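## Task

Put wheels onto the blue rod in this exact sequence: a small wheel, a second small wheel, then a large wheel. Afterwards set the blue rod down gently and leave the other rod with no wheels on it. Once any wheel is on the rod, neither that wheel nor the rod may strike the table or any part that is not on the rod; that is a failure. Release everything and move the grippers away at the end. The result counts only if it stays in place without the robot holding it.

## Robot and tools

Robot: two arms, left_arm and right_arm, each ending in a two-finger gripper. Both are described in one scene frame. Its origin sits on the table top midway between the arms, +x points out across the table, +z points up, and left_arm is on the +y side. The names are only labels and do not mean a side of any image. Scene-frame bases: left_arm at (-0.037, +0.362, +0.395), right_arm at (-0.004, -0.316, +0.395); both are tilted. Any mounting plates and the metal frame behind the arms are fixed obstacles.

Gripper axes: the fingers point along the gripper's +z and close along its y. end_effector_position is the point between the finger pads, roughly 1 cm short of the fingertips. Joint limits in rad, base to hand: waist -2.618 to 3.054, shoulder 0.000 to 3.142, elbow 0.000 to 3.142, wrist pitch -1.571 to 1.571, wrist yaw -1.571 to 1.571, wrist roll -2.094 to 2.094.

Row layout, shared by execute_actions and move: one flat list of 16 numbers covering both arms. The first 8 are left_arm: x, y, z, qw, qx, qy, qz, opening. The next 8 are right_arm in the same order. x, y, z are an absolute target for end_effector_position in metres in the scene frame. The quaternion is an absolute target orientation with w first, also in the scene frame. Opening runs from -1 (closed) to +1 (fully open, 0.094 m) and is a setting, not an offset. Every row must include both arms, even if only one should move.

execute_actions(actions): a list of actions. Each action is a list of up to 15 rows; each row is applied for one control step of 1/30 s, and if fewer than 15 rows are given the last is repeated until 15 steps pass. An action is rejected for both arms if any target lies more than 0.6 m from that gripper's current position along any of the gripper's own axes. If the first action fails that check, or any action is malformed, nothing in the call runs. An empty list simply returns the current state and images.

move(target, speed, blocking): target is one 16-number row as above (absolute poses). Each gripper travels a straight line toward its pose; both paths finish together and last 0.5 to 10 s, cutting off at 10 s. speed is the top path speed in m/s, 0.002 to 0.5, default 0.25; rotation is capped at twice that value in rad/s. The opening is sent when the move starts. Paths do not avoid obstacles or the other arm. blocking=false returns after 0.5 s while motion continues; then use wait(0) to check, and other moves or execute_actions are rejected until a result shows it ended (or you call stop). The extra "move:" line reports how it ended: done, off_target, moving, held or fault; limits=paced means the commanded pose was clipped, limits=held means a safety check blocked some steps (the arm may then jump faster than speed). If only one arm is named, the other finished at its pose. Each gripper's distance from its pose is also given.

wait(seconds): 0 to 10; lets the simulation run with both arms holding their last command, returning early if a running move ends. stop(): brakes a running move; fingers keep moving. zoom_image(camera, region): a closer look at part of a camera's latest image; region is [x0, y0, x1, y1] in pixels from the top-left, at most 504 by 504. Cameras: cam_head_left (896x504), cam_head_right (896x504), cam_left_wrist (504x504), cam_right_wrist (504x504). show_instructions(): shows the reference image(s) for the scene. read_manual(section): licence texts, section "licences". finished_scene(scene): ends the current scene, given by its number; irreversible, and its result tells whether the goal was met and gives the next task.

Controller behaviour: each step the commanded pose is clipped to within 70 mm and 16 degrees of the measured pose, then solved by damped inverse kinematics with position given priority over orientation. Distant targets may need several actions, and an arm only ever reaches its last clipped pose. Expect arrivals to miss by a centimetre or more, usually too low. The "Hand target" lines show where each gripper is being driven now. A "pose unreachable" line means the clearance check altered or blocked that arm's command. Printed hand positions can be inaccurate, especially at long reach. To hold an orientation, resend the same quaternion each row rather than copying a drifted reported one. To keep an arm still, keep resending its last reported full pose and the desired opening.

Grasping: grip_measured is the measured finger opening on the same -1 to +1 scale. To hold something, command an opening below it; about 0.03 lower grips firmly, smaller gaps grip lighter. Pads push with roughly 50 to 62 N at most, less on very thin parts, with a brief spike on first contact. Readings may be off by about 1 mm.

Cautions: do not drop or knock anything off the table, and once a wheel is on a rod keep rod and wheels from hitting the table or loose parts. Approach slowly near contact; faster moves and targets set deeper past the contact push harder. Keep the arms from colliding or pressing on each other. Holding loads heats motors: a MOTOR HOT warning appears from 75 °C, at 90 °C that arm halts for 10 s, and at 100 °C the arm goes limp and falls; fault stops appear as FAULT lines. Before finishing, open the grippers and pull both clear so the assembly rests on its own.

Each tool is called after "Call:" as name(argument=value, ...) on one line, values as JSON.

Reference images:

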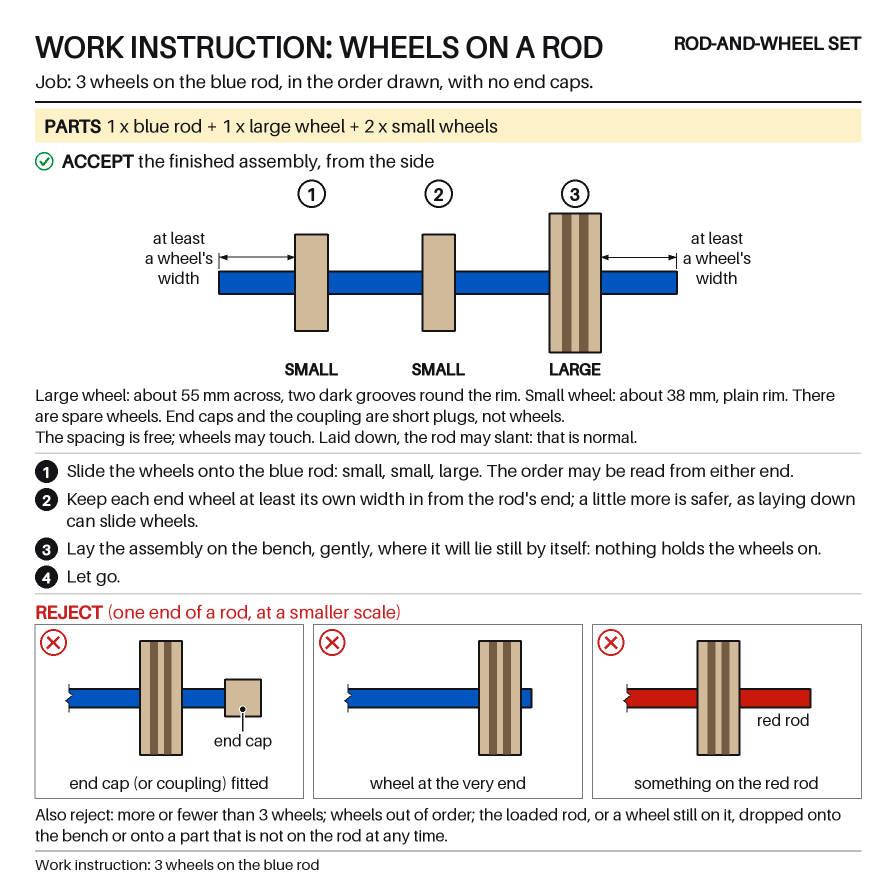

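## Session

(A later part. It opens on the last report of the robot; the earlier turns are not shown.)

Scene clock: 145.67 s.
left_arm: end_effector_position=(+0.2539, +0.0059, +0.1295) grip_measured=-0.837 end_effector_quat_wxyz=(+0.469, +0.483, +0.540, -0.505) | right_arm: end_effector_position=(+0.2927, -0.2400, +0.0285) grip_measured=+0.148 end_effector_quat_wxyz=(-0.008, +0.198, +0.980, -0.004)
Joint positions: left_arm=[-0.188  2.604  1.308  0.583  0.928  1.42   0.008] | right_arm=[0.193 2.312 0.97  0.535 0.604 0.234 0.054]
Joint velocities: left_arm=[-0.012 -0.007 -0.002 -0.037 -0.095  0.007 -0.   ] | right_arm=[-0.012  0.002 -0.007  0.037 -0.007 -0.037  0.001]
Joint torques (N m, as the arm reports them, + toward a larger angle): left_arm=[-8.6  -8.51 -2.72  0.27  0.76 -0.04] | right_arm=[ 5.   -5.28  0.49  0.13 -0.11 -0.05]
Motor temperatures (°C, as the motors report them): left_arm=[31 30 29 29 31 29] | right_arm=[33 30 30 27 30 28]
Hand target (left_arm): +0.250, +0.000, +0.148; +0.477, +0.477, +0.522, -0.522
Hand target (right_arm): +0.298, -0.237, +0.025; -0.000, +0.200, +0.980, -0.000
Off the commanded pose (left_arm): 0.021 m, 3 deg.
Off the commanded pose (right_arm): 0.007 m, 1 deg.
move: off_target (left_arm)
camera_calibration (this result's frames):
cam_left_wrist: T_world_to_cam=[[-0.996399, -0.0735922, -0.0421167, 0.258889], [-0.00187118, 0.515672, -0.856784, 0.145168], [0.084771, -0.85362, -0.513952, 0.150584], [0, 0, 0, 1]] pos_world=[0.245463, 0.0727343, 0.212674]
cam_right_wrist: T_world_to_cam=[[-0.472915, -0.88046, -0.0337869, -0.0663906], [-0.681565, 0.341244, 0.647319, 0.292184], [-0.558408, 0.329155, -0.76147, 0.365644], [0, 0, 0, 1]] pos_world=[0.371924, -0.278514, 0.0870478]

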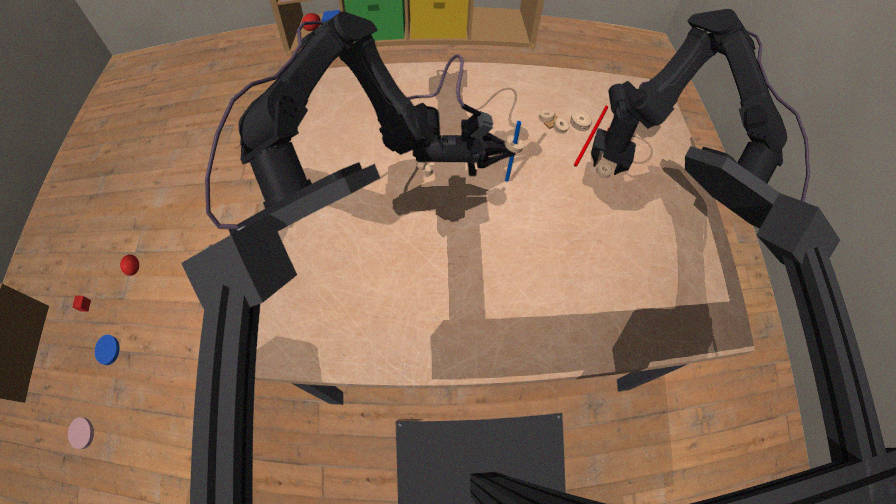

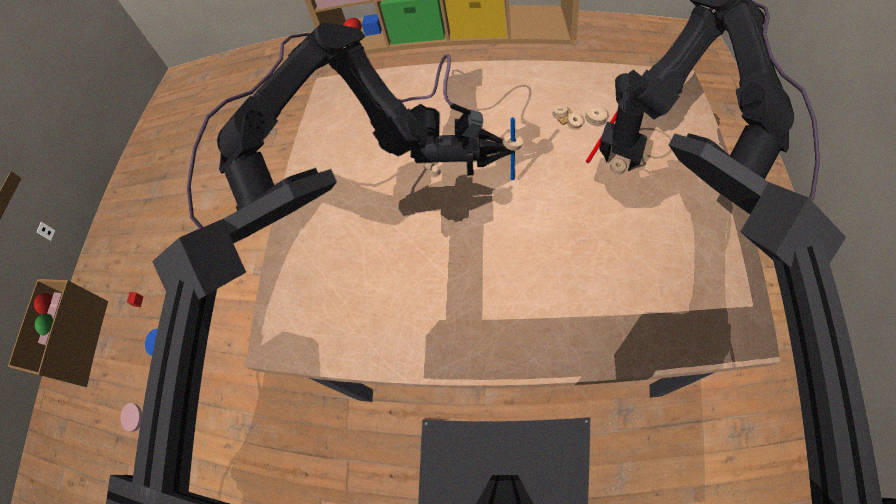

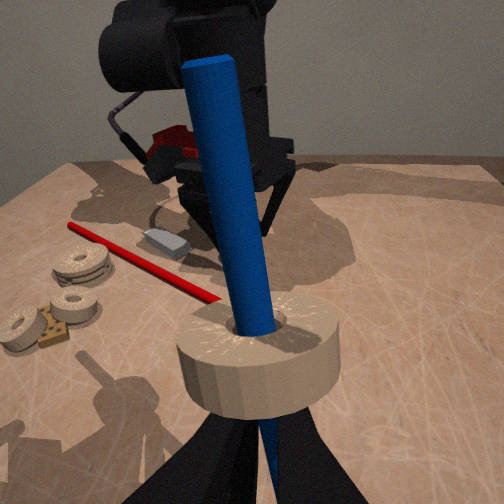

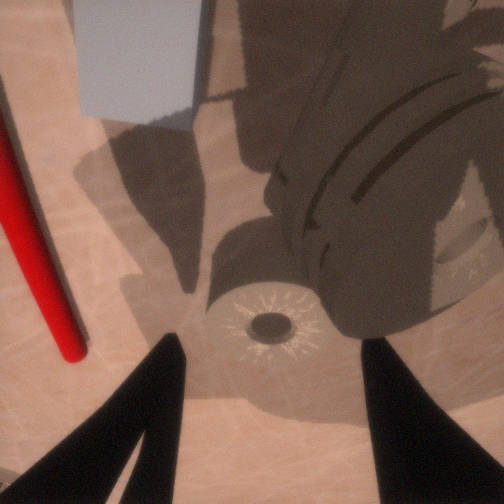

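Call:
move(target=[0.25,0,0.149,0.4775,0.4775,0.5225,-0.5225,-0.9, 0.297,-0.236,0.011,0,0.2,0.98,0,0.15], speed=0.03)

Call:
move(target=[0.25,0,0.149,0.4775,0.4775,0.5225,-0.5225,-0.9, 0.297,-0.236,0.011,0,0.2,0.98,0,-0.25])

Call:
move(target=[0.25,0,0.149,0.4775,0.4775,0.5225,-0.5225,-0.9, 0.285,-0.229,0.06,0,0.2,0.98,0,-0.25], speed=0.05)

Call:
move(target=[0.25,0,0.149,0.4775,0.4775,0.5225,-0.5225,-0.9, 0.2525,0.0195,0.25,0,0,1,0,-0.25], speed=0.25)

Call:
move(target=[0.25,0,0.149,0.4775,0.4775,0.5225,-0.5225,-0.9, 0.2525,0.0195,0.235,0,0,1,0,-0.25], speed=0.02)

Call:
move(target=[0.25,0,0.149,0.4775,0.4775,0.5225,-0.5225,-0.9, 0.2525,0.016,0.230,0,0,1,0,-0.25], speed=0.01)

Scene clock: 147.17 s.
left_arm: end_effector_position=(+0.2536, +0.0048, +0.1306) grip_measured=-0.837 end_effector_quat_wxyz=(+0.470, +0.484, +0.539, -0.505) | right_arm: end_effector_position=(+0.2927, -0.2387, +0.0149) grip_measured=+0.148 end_effector_quat_wxyz=(-0.007, +0.198, +0.980, -0.004)
Joint positions: left_arm=[-0.191  2.604  1.308  0.583  0.927  1.42   0.008] | right_arm=[0.175 2.359 1.01  0.552 0.59  0.217 0.054]
Joint velocities: left_arm=[-0.012 -0.007  0.017  0.007  0.007  0.022  0.   ] | right_arm=[-0.007 -0.002 -0.007  0.007  0.007  0.007 -0.   ]
Joint torques (N m, as the arm reports them, + toward a larger angle): left_arm=[-8.4  -8.47 -2.74  0.29  0.73 -0.03] | right_arm=[ 4.9  -5.05  0.49  0.15 -0.06 -0.02]
Motor temperatures (°C, as the motors report them): left_arm=[31 30 29 29 31 29] | right_arm=[33 30 30 27 30 28]
Hand target (left_arm): +0.250, +0.000, +0.148; +0.477, +0.477, +0.522, -0.522
Hand target (right_arm): +0.297, -0.236, +0.011; -0.000, +0.200, +0.980, -0.000
Off the commanded pose (left_arm): 0.019 m, 3 deg.
Off the commanded pose (right_arm): 0.006 m, 1 deg.
move: off_target (left_arm)
camera_calibration (this result's frames):
cam_left_wrist: T_world_to_cam=[[-0.996478, -0.071908, -0.0431279, 0.258668], [0.000021797, 0.514125, -0.857715, 0.146278], [0.0838498, -0.854695, -0.512313, 0.15024], [0, 0, 0, 1]] pos_world=[0.245156, 0.0718041, 0.213591]
cam_right_wrist: T_world_to_cam=[[-0.472959, -0.880382, -0.0351875, -0.0657039], [-0.68255, 0.34084, 0.646494, 0.300711], [-0.557168, 0.329782, -0.762108, 0.35462], [0, 0, 0, 1]] pos_world=[0.371758, -0.277286, 0.0735395]

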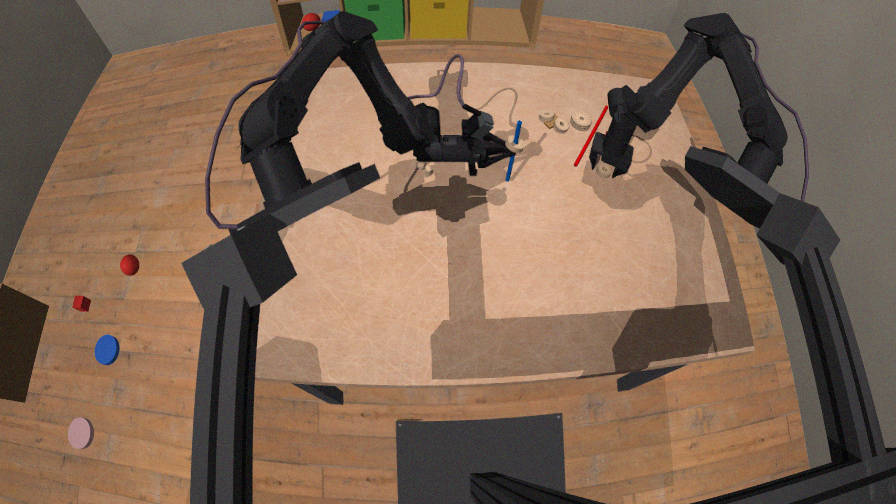

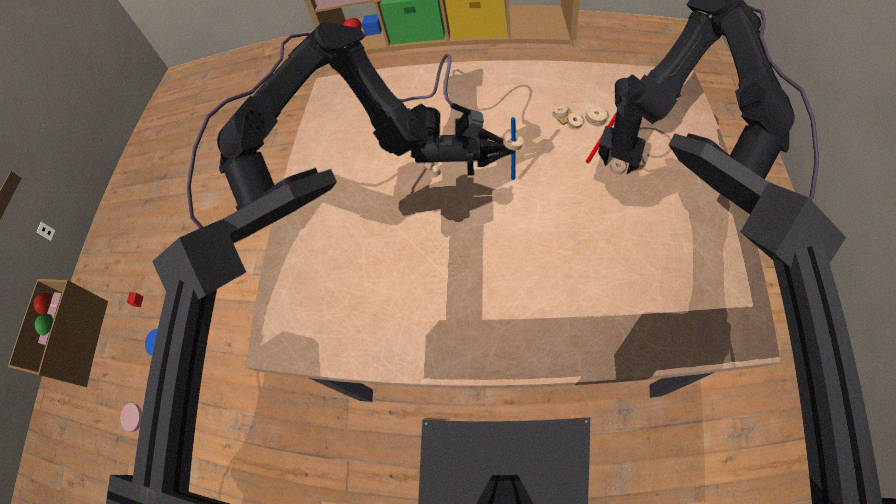

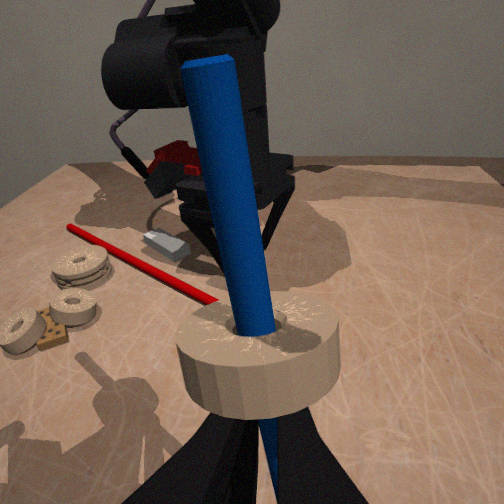

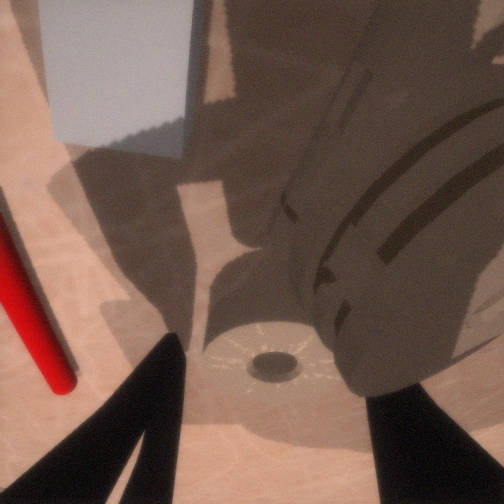

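Scene clock: 147.93 s.
left_arm: end_effector_position=(+0.2537, +0.0051, +0.1303) grip_measured=-0.837 end_effector_quat_wxyz=(+0.470, +0.483, +0.539, -0.505) | right_arm: end_effector_position=(+0.2929, -0.2386, +0.0149) grip_measured=-0.193 end_effector_quat_wxyz=(-0.007, +0.198, +0.980, -0.004)
Joint positions: left_arm=[-0.19   2.604  1.308  0.583  0.927  1.42   0.008] | right_arm=[0.175 2.359 1.01  0.553 0.59  0.216 0.038]
Joint velocities: left_arm=[ 0.012 -0.007  0.007 -0.022  0.051 -0.037 -0.   ] | right_arm=[-0.007 -0.002  0.002 -0.051 -0.022 -0.022 -0.001]
Joint torques (N m, as the arm reports them, + toward a larger angle): left_arm=[-8.48 -8.46 -2.71  0.28  0.72 -0.04] | right_arm=[ 4.9  -5.03  0.38  0.13 -0.05 -0.07]
Motor temperatures (°C, as the motors report them): left_arm=[32 30 29 29 31 29] | right_arm=[33 30 30 27 30 28]
Hand target (left_arm): +0.250, +0.000, +0.148; +0.477, +0.477, +0.522, -0.522
Hand target (right_arm): +0.297, -0.236, +0.011; -0.000, +0.200, +0.980, -0.000
Off the commanded pose (left_arm): 0.020 m, 3 deg.
Off the commanded pose (right_arm): 0.006 m, 1 deg.
move: off_target (left_arm)
camera_calibration (this result's frames):
cam_left_wrist: T_world_to_cam=[[-0.996459, -0.0723305, -0.0428802, 0.258724], [-0.000455493, 0.514594, -0.857434, 0.14598], [0.0840846, -0.854378, -0.512805, 0.150327], [0, 0, 0, 1]] pos_world=[0.245234, 0.0720293, 0.213351]
cam_right_wrist: T_world_to_cam=[[-0.472811, -0.880435, -0.0358425, -0.065609], [-0.683242, 0.340621, 0.645878, 0.301042], [-0.556445, 0.329867, -0.762599, 0.35457], [0, 0, 0, 1]] pos_world=[0.371962, -0.277266, 0.0736067]

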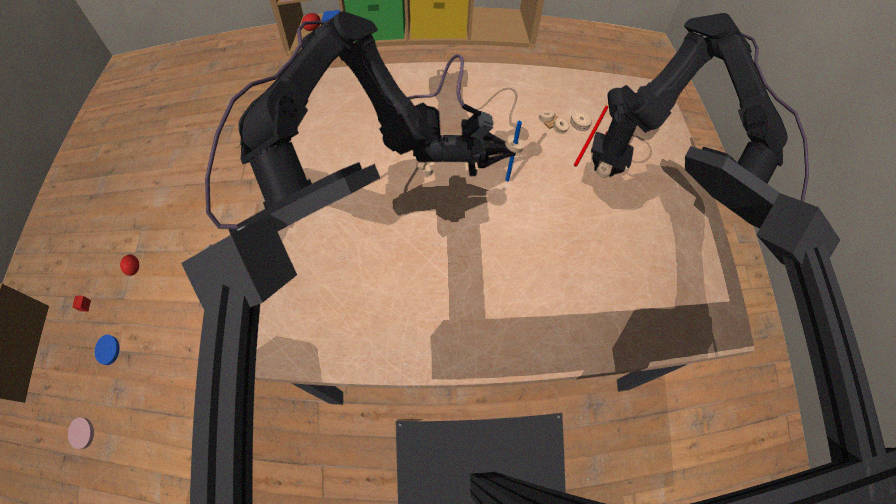

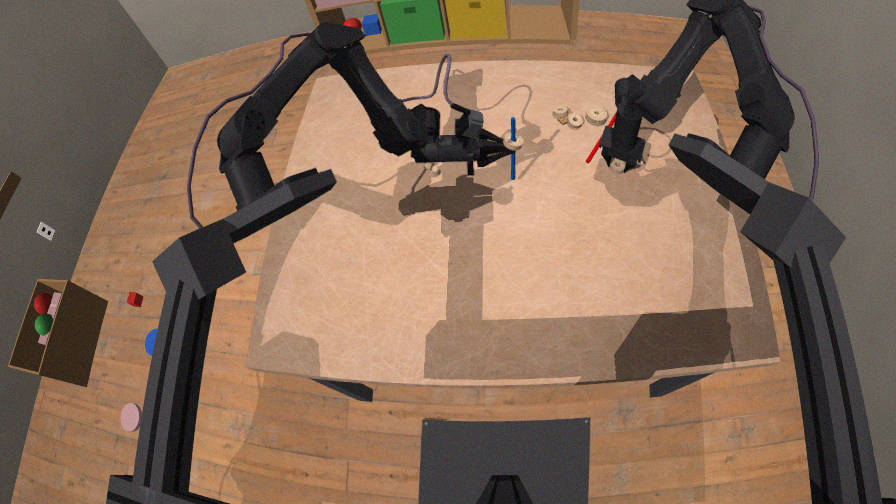

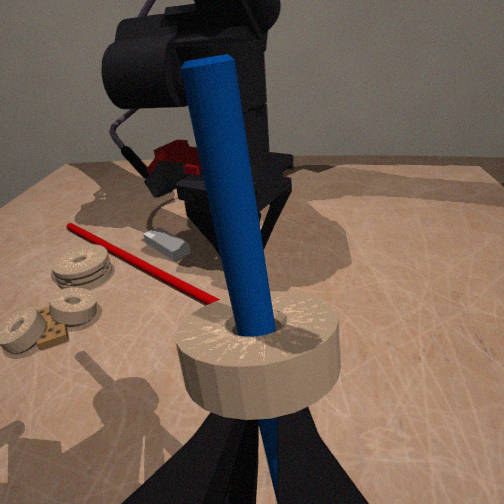

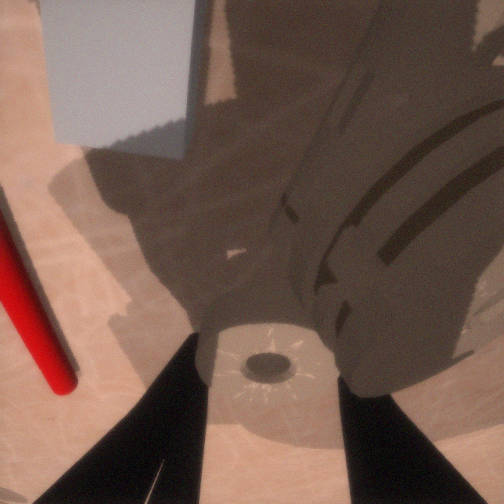

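Scene clock: 149.17 s.
left_arm: end_effector_position=(+0.2541, +0.0065, +0.1288) grip_measured=-0.837 end_effector_quat_wxyz=(+0.469, +0.483, +0.541, -0.504) | right_arm: end_effector_position=(+0.2830, -0.2320, +0.0519) grip_measured=-0.193 end_effector_quat_wxyz=(-0.006, +0.200, +0.980, -0.000)
Joint positions: left_arm=[-0.187  2.604  1.308  0.583  0.927  1.42   0.008] | right_arm=[0.244 2.262 0.881 0.554 0.631 0.28  0.038]
Joint velocities: left_arm=[ 0.017 -0.017 -0.007 -0.066 -0.037  0.007 -0.   ] | right_arm=[-0.007 -0.002 -0.007 -0.095 -0.007  0.022  0.001]
Joint torques (N m, as the arm reports them, + toward a larger angle): left_arm=[-8.72 -8.49 -2.73  0.28  0.71 -0.03] | right_arm=[ 6.14 -7.07 -2.64  0.    0.11  0.08]
Motor temperatures (°C, as the motors report them): left_arm=[32 30 29 29 31 29] | right_arm=[33 30 30 27 30 28]
Hand target (left_arm): +0.250, +0.000, +0.148; +0.477, +0.477, +0.522, -0.522
Hand target (right_arm): +0.285, -0.230, +0.060; +0.001, +0.200, +0.980, -0.000
Off the commanded pose (left_arm): 0.022 m, 3 deg.
Off the commanded pose (right_arm): 0.009 m, 1 deg.
move: off_target (left_arm)
camera_calibration (this result's frames):
cam_left_wrist: T_world_to_cam=[[-0.996354, -0.0744514, -0.0416674, 0.25901], [-0.002861, 0.517258, -0.855825, 0.144406], [0.0852701, -0.852585, -0.515585, 0.150766], [0, 0, 0, 1]] pos_world=[0.245623, 0.0731294, 0.212111]
cam_right_wrist: T_world_to_cam=[[-0.476912, -0.877928, -0.042396, -0.0610164], [-0.683881, 0.340337, 0.645351, 0.268179], [-0.552143, 0.33677, -0.762709, 0.375492], [0, 0, 0, 1]] pos_world=[0.361628, -0.271293, 0.110735]

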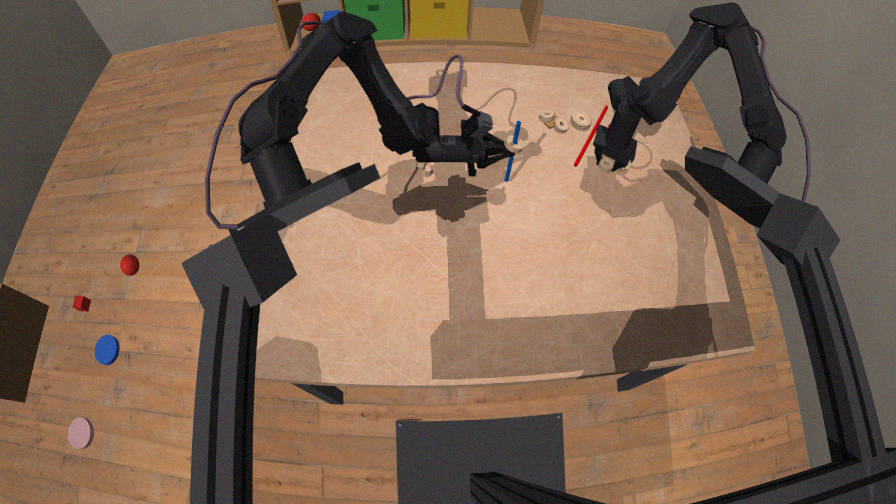

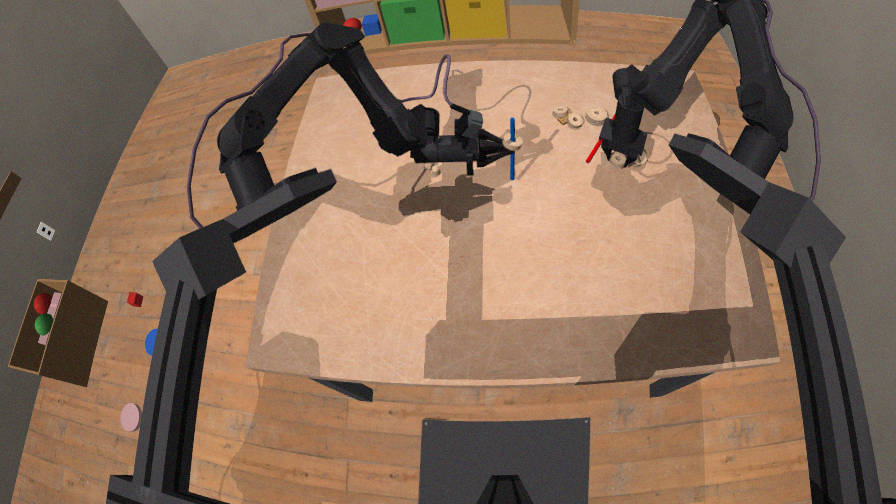

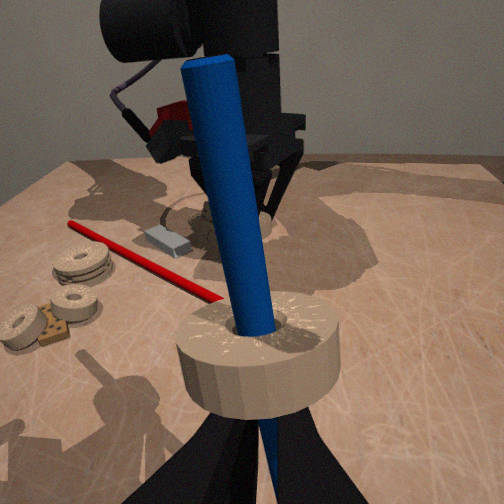

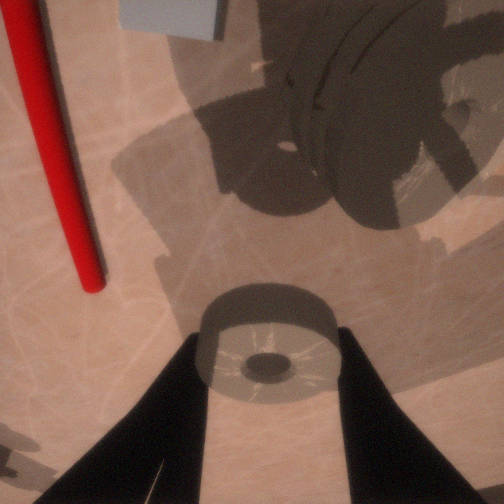

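Scene clock: 151.30 s.
left_arm: end_effector_position=(+0.2536, +0.0048, +0.1307) grip_measured=-0.837 end_effector_quat_wxyz=(+0.470, +0.483, +0.538, -0.505) | right_arm: end_effector_position=(+0.2514, +0.0117, +0.2439) grip_measured=-0.193 end_effector_quat_wxyz=(-0.002, +0.004, +1.000, -0.001)
Joint positions: left_arm=[-0.191  2.604  1.308  0.583  0.928  1.42   0.008] | right_arm=[ 1.065  2.599  1.574 -0.645  0.939  1.007  0.038]
Joint velocities: left_arm=[-0.027 -0.046 -0.007  0.007  0.037 -0.007 -0.001] | right_arm=[-0.007 -0.022 -0.007 -0.051 -0.007  0.037 -0.001]
Joint torques (N m, as the arm reports them, + toward a larger angle): left_arm=[-8.41 -8.52 -2.72  0.29  0.73 -0.04] | right_arm=[ 9.64 -5.9   5.16 -0.25  0.06  0.07]
Motor temperatures (°C, as the motors report them): left_arm=[32 30 29 29 31 29] | right_arm=[33 30 30 27 30 28]
Hand target (left_arm): +0.250, +0.000, +0.149; +0.477, +0.477, +0.522, -0.522
Hand target (right_arm): +0.251, +0.015, +0.248; +0.004, -0.001, +1.000, -0.002
Off the commanded pose (left_arm): 0.019 m, 3 deg.
Off the commanded pose (right_arm): 0.010 m, 0 deg.
move: off_target (left_arm)
camera_calibration (this result's frames):
cam_left_wrist: T_world_to_cam=[[-0.99648, -0.0719014, -0.043106, 0.258664], [0.0000383907, 0.513799, -0.857911, 0.146361], [0.0838328, -0.854892, -0.511987, 0.150235], [0, 0, 0, 1]] pos_world=[0.245153, 0.0718326, 0.213633]
cam_right_wrist: T_world_to_cam=[[-0.101276, -0.993888, -0.0439248, 0.0532375], [-0.767204, 0.0499162, 0.639458, 0.0654959], [-0.633357, 0.098461, -0.76757, 0.446786], [0, 0, 0, 1]] pos_world=[0.338615, 0.00565182, 0.303396]

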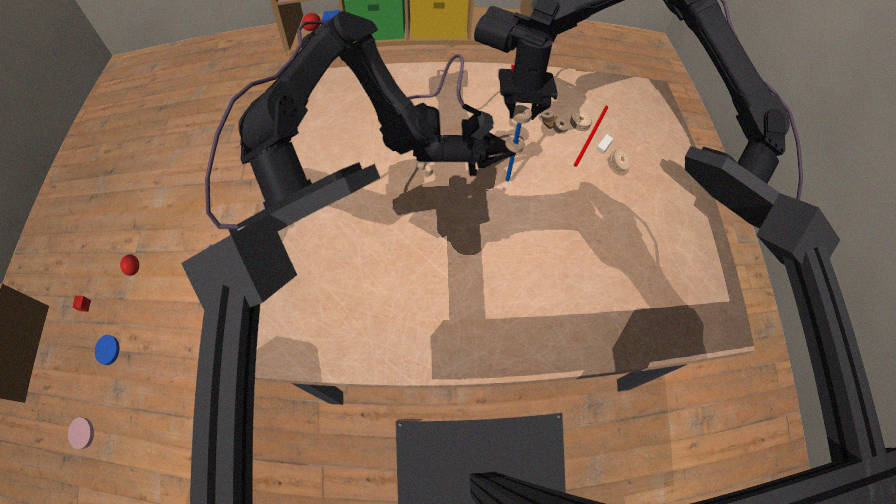

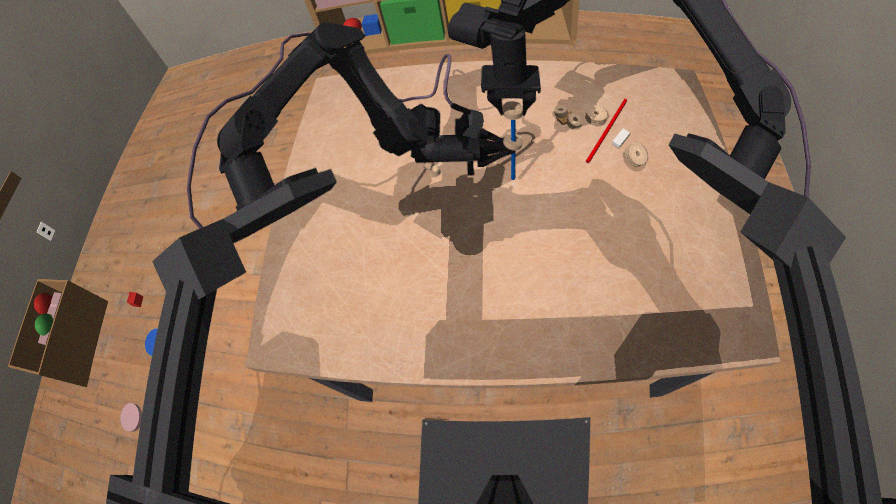

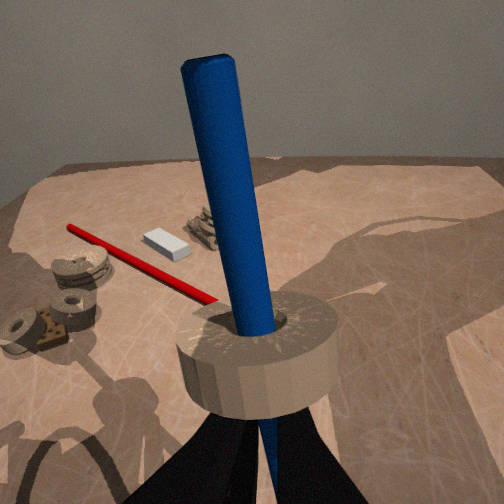

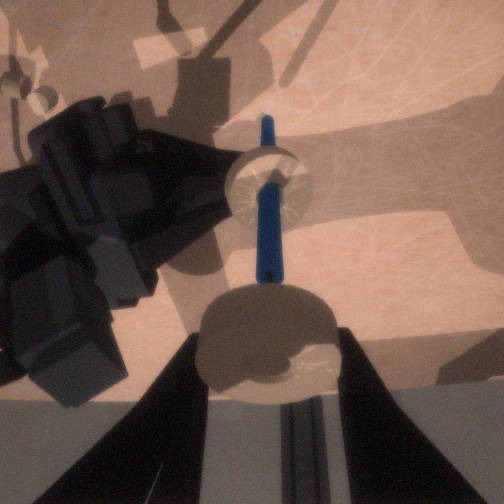

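Scene clock: 152.90 s.
left_arm: end_effector_position=(+0.2541, +0.0065, +0.1289) grip_measured=-0.837 end_effector_quat_wxyz=(+0.469, +0.483, +0.540, -0.504) | right_arm: end_effector_position=(+0.2501, +0.0106, +0.2323) grip_measured=-0.193 end_effector_quat_wxyz=(-0.007, -0.003, +1.000, -0.008)
Joint positions: left_arm=[-0.187  2.604  1.308  0.583  0.927  1.42   0.008] | right_arm=[ 1.043  2.621  1.586 -0.634  0.939  0.981  0.038]
Joint velocities: left_arm=[-0.007  0.002  0.002  0.051  0.007 -0.007 -0.   ] | right_arm=[ 0.012 -0.017  0.002 -0.095  0.037 -0.11  -0.001]
Joint torques (N m, as the arm reports them, + toward a larger angle): left_arm=[-8.69 -8.49 -2.72  0.28  0.71 -0.05] | right_arm=[ 9.32 -5.97  5.04 -0.04  0.01 -0.02]
Motor temperatures (°C, as the motors report them): left_arm=[32 30 29 29 31 29] | right_arm=[33 30 31 27 30 28]
Hand target (left_arm): +0.250, +0.000, +0.148; +0.477, +0.477, +0.522, -0.522
Hand target (right_arm): +0.252, +0.019, +0.235; -0.000, +0.000, +1.000, +0.000
Off the commanded pose (left_arm): 0.021 m, 3 deg.
Off the commanded pose (right_arm): 0.010 m, 1 deg.
move: off_target (left_arm)
camera_calibration (this result's frames):
cam_left_wrist: T_world_to_cam=[[-0.996355, -0.0744449, -0.0416454, 0.259006], [-0.00284387, 0.516932, -0.856022, 0.144489], [0.0852543, -0.852783, -0.515259, 0.150761], [0, 0, 0, 1]] pos_world=[0.24562, 0.0731577, 0.212153]
cam_right_wrist: T_world_to_cam=[[-0.0886597, -0.995638, -0.0290467, 0.0449329], [-0.760228, 0.0487974, 0.647821, 0.0683881], [-0.643578, 0.0795177, -0.761238, 0.438487], [0, 0, 0, 1]] pos_world=[0.338175, 0.00653228, 0.290795]

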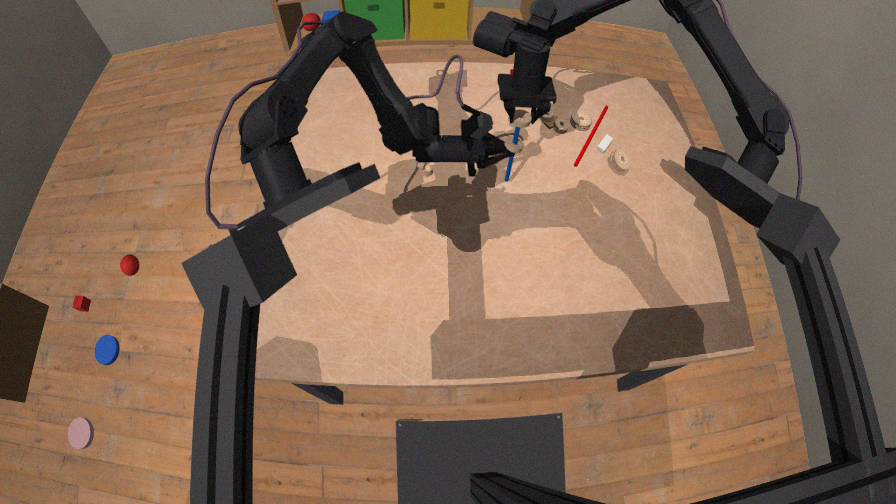

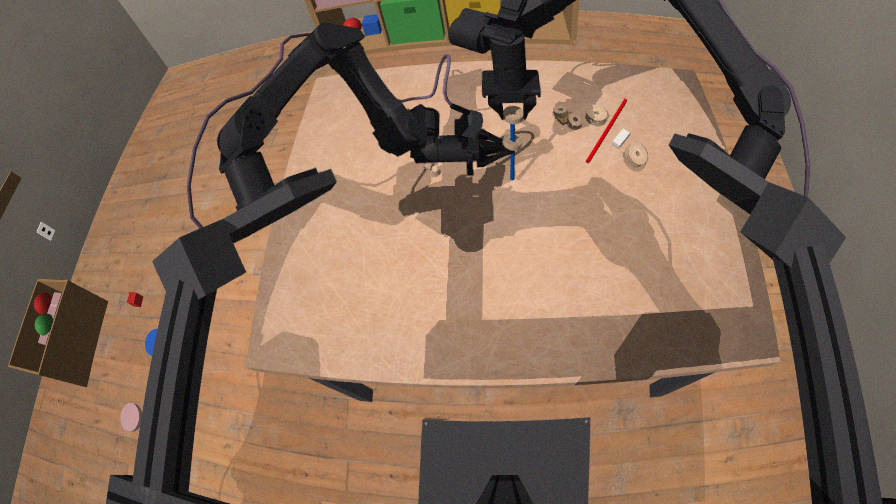

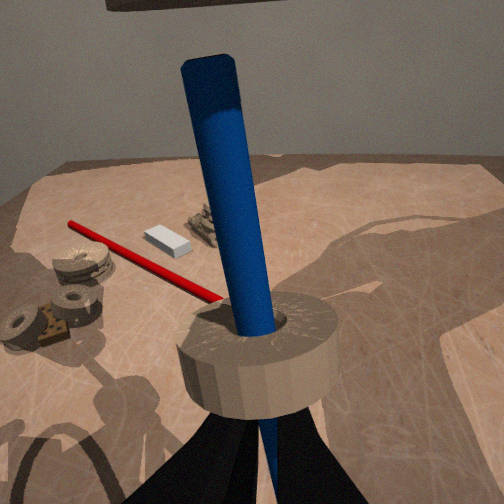

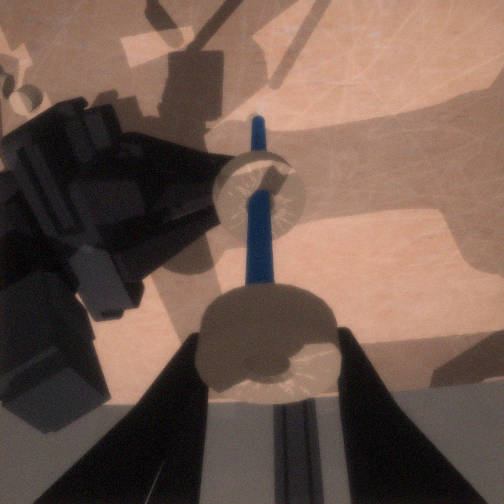

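Scene clock: 155.87 s.
left_arm: end_effector_position=(+0.2537, +0.0052, +0.1302) grip_measured=-0.837 end_effector_quat_wxyz=(+0.470, +0.483, +0.539, -0.505) | right_arm: end_effector_position=(+0.2547, +0.0119, +0.2278) grip_measured=-0.193 end_effector_quat_wxyz=(-0.005, +0.003, +1.000, -0.004)
Joint positions: left_arm=[-0.19   2.604  1.308  0.583  0.927  1.42   0.008] | right_arm=[ 1.03   2.621  1.586 -0.602  0.939  0.96   0.038]
Joint velocities: left_arm=[-0.012 -0.017 -0.002  0.066  0.022 -0.022 -0.   ] | right_arm=[-0.002  0.012 -0.007 -0.051  0.022 -0.037 -0.   ]
Joint torques (N m, as the arm reports them, + toward a larger angle): left_arm=[-8.44 -8.49 -2.73  0.28  0.73 -0.04] | right_arm=[ 9.23 -6.17  2.69  0.06  0.01 -0.04]
Motor temperatures (°C, as the motors report them): left_arm=[32 30 29 29 31 29] | right_arm=[33 30 31 27 30 28]
Hand target (left_arm): +0.250, +0.000, +0.148; +0.477, +0.477, +0.522, -0.522
Hand target (right_arm): +0.252, +0.016, +0.230; -0.000, +0.000, +1.000, -0.000
Off the commanded pose (left_arm): 0.020 m, 3 deg.
Off the commanded pose (right_arm): 0.005 m, 1 deg.
move: off_target (left_arm)
camera_calibration (this result's frames):
cam_left_wrist: T_world_to_cam=[[-0.996448, -0.0725418, -0.0427565, 0.258752], [-0.000694186, 0.514828, -0.857293, 0.145831], [0.0842018, -0.854219, -0.51305, 0.150371], [0, 0, 0, 1]] pos_world=[0.245273, 0.072142, 0.213231]
cam_right_wrist: T_world_to_cam=[[-0.101025, -0.994202, -0.0368262, 0.0514612], [-0.762218, 0.0535567, 0.645101, 0.0757642], [-0.639389, 0.0932408, -0.763209, 0.437131], [0, 0, 0, 1]] pos_world=[0.342445, 0.00634669, 0.286642]

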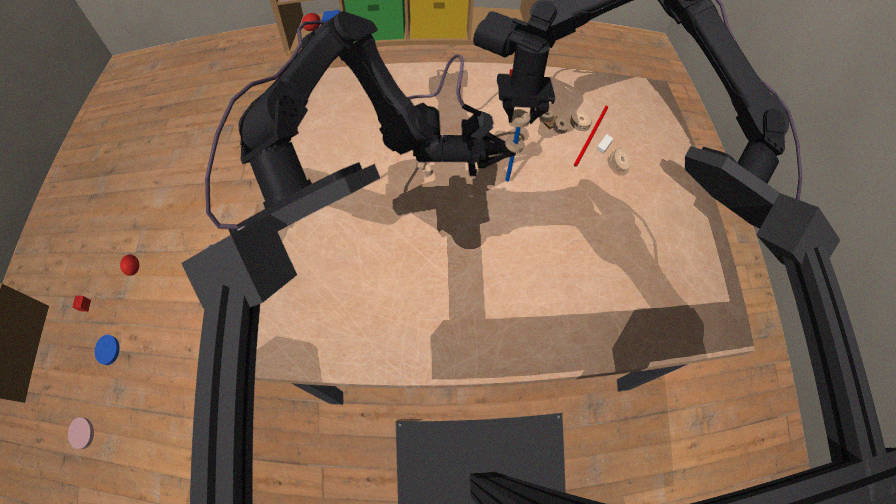

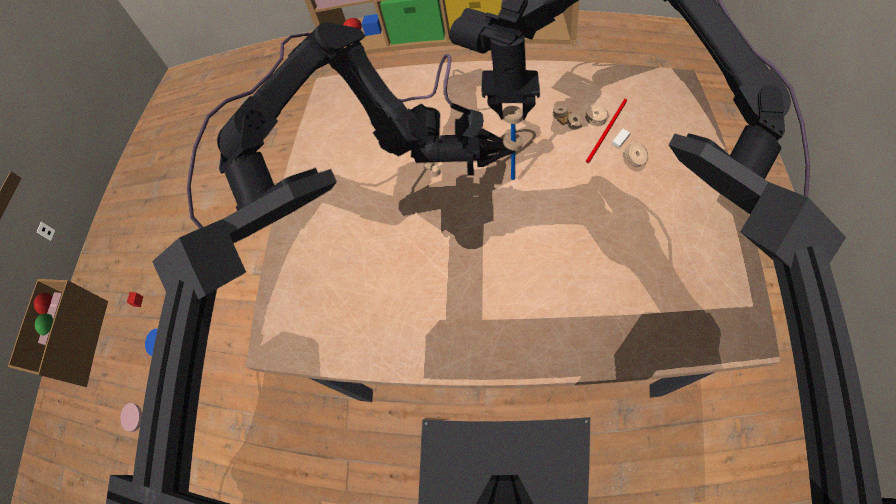

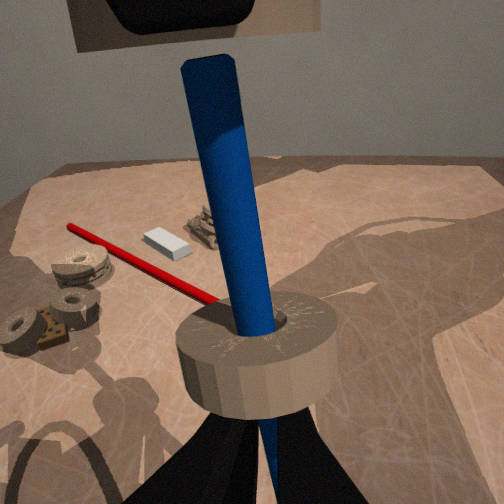

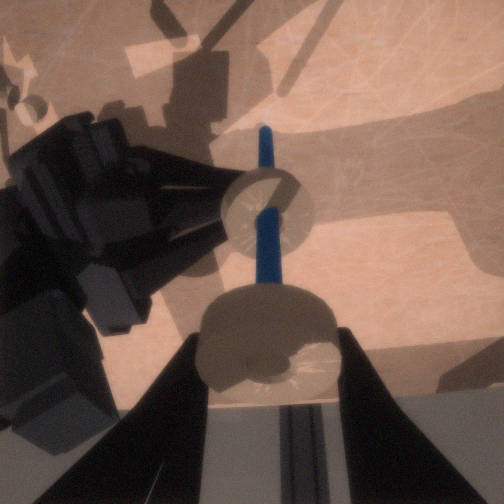

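Call:
move(target=[0.25,0,0.149,0.4745,0.4745,0.5255,-0.5255,-0.9, 0.2515,0.016,0.222,0,0,1,0,-0.25], speed=0.01)

Scene clock: 158.83 s.
left_arm: end_effector_position=(+0.2540, +0.0061, +0.1288) grip_measured=-0.837 end_effector_quat_wxyz=(+0.466, +0.482, +0.543, -0.506) | right_arm: end_effector_position=(+0.2598, +0.0136, +0.2234) grip_measured=-0.193 end_effector_quat_wxyz=(-0.003, +0.009, +1.000, +0.000)
Joint positions: left_arm=[-0.188  2.604  1.308  0.583  0.924  1.411  0.008] | right_arm=[ 1.017  2.621  1.586 -0.566  0.939  0.935  0.038]
Joint velocities: left_arm=[-0.007 -0.007  0.012  0.051 -0.022  0.051  0.   ] | right_arm=[ 0.002 -0.007  0.012  0.007 -0.051 -0.095  0.   ]
Joint torques (N m, as the arm reports them, + toward a larger angle): left_arm=[-8.67 -8.51 -2.71  0.28  0.75 -0.09] | right_arm=[ 9.6  -5.93  1.85  0.06  0.   -0.03]
Motor temperatures (°C, as the motors report them): left_arm=[32 30 29 29 31 29] | right_arm=[34 30 30 27 30 28]
Hand target (left_arm): +0.250, +0.000, +0.148; +0.474, +0.474, +0.525, -0.525
Hand target (right_arm): +0.251, +0.016, +0.222; -0.000, -0.000, +1.000, -0.000
Off the commanded pose (left_arm): 0.021 m, 3 deg.
Off the commanded pose (right_arm): 0.009 m, 1 deg.
move: off_target (left_arm)
camera_calibration (this result's frames):
cam_left_wrist: T_world_to_cam=[[-0.996672, -0.074335, -0.0334487, 0.257904], [-0.00999457, 0.518689, -0.854905, 0.146242], [0.0808988, -0.851726, -0.517706, 0.151792], [0, 0, 0, 1]] pos_world=[0.246228, 0.0726027, 0.212233]
cam_right_wrist: T_world_to_cam=[[-0.112245, -0.992611, -0.0460945, 0.0584159], [-0.765292, 0.0567652, 0.641175, 0.084056], [-0.633821, 0.107245, -0.766009, 0.435794], [0, 0, 0, 1]] pos_world=[0.3471, 0.00647622, 0.28262]

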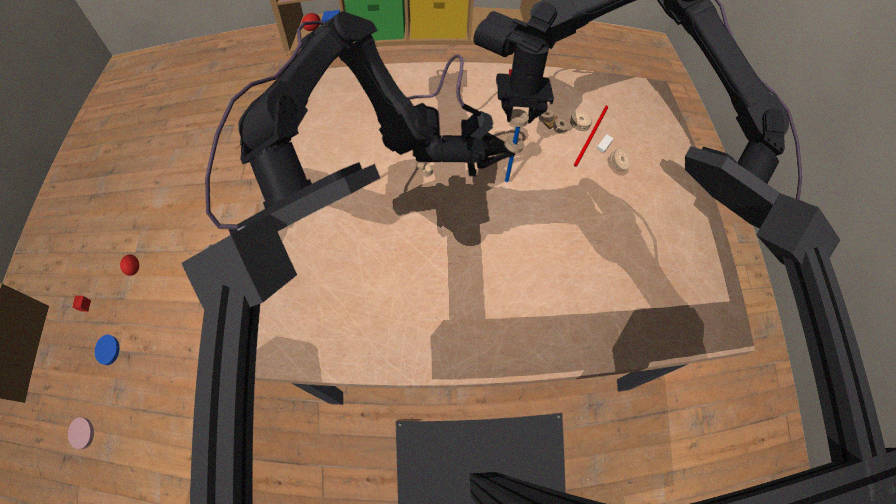

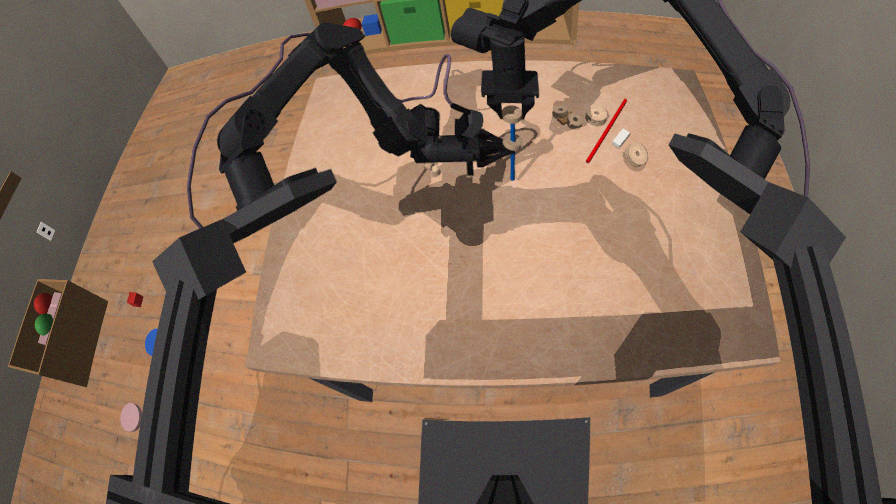

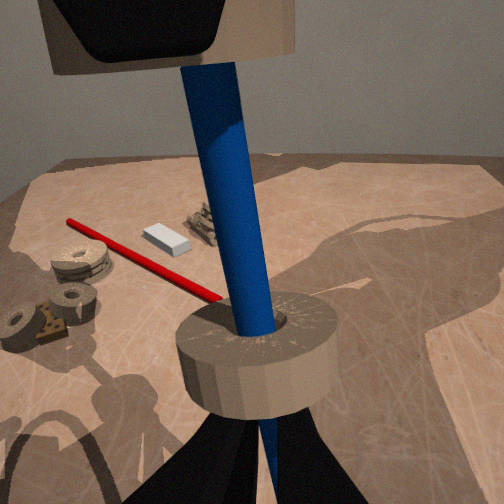

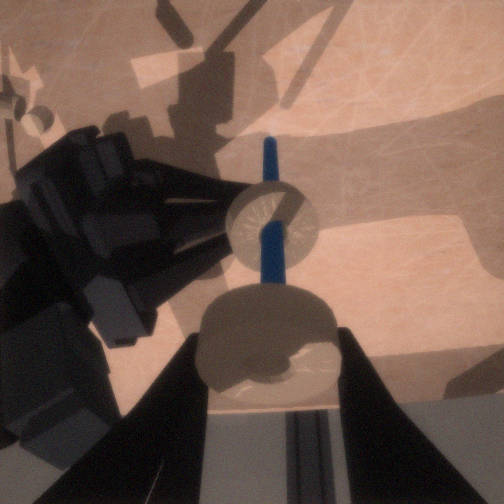

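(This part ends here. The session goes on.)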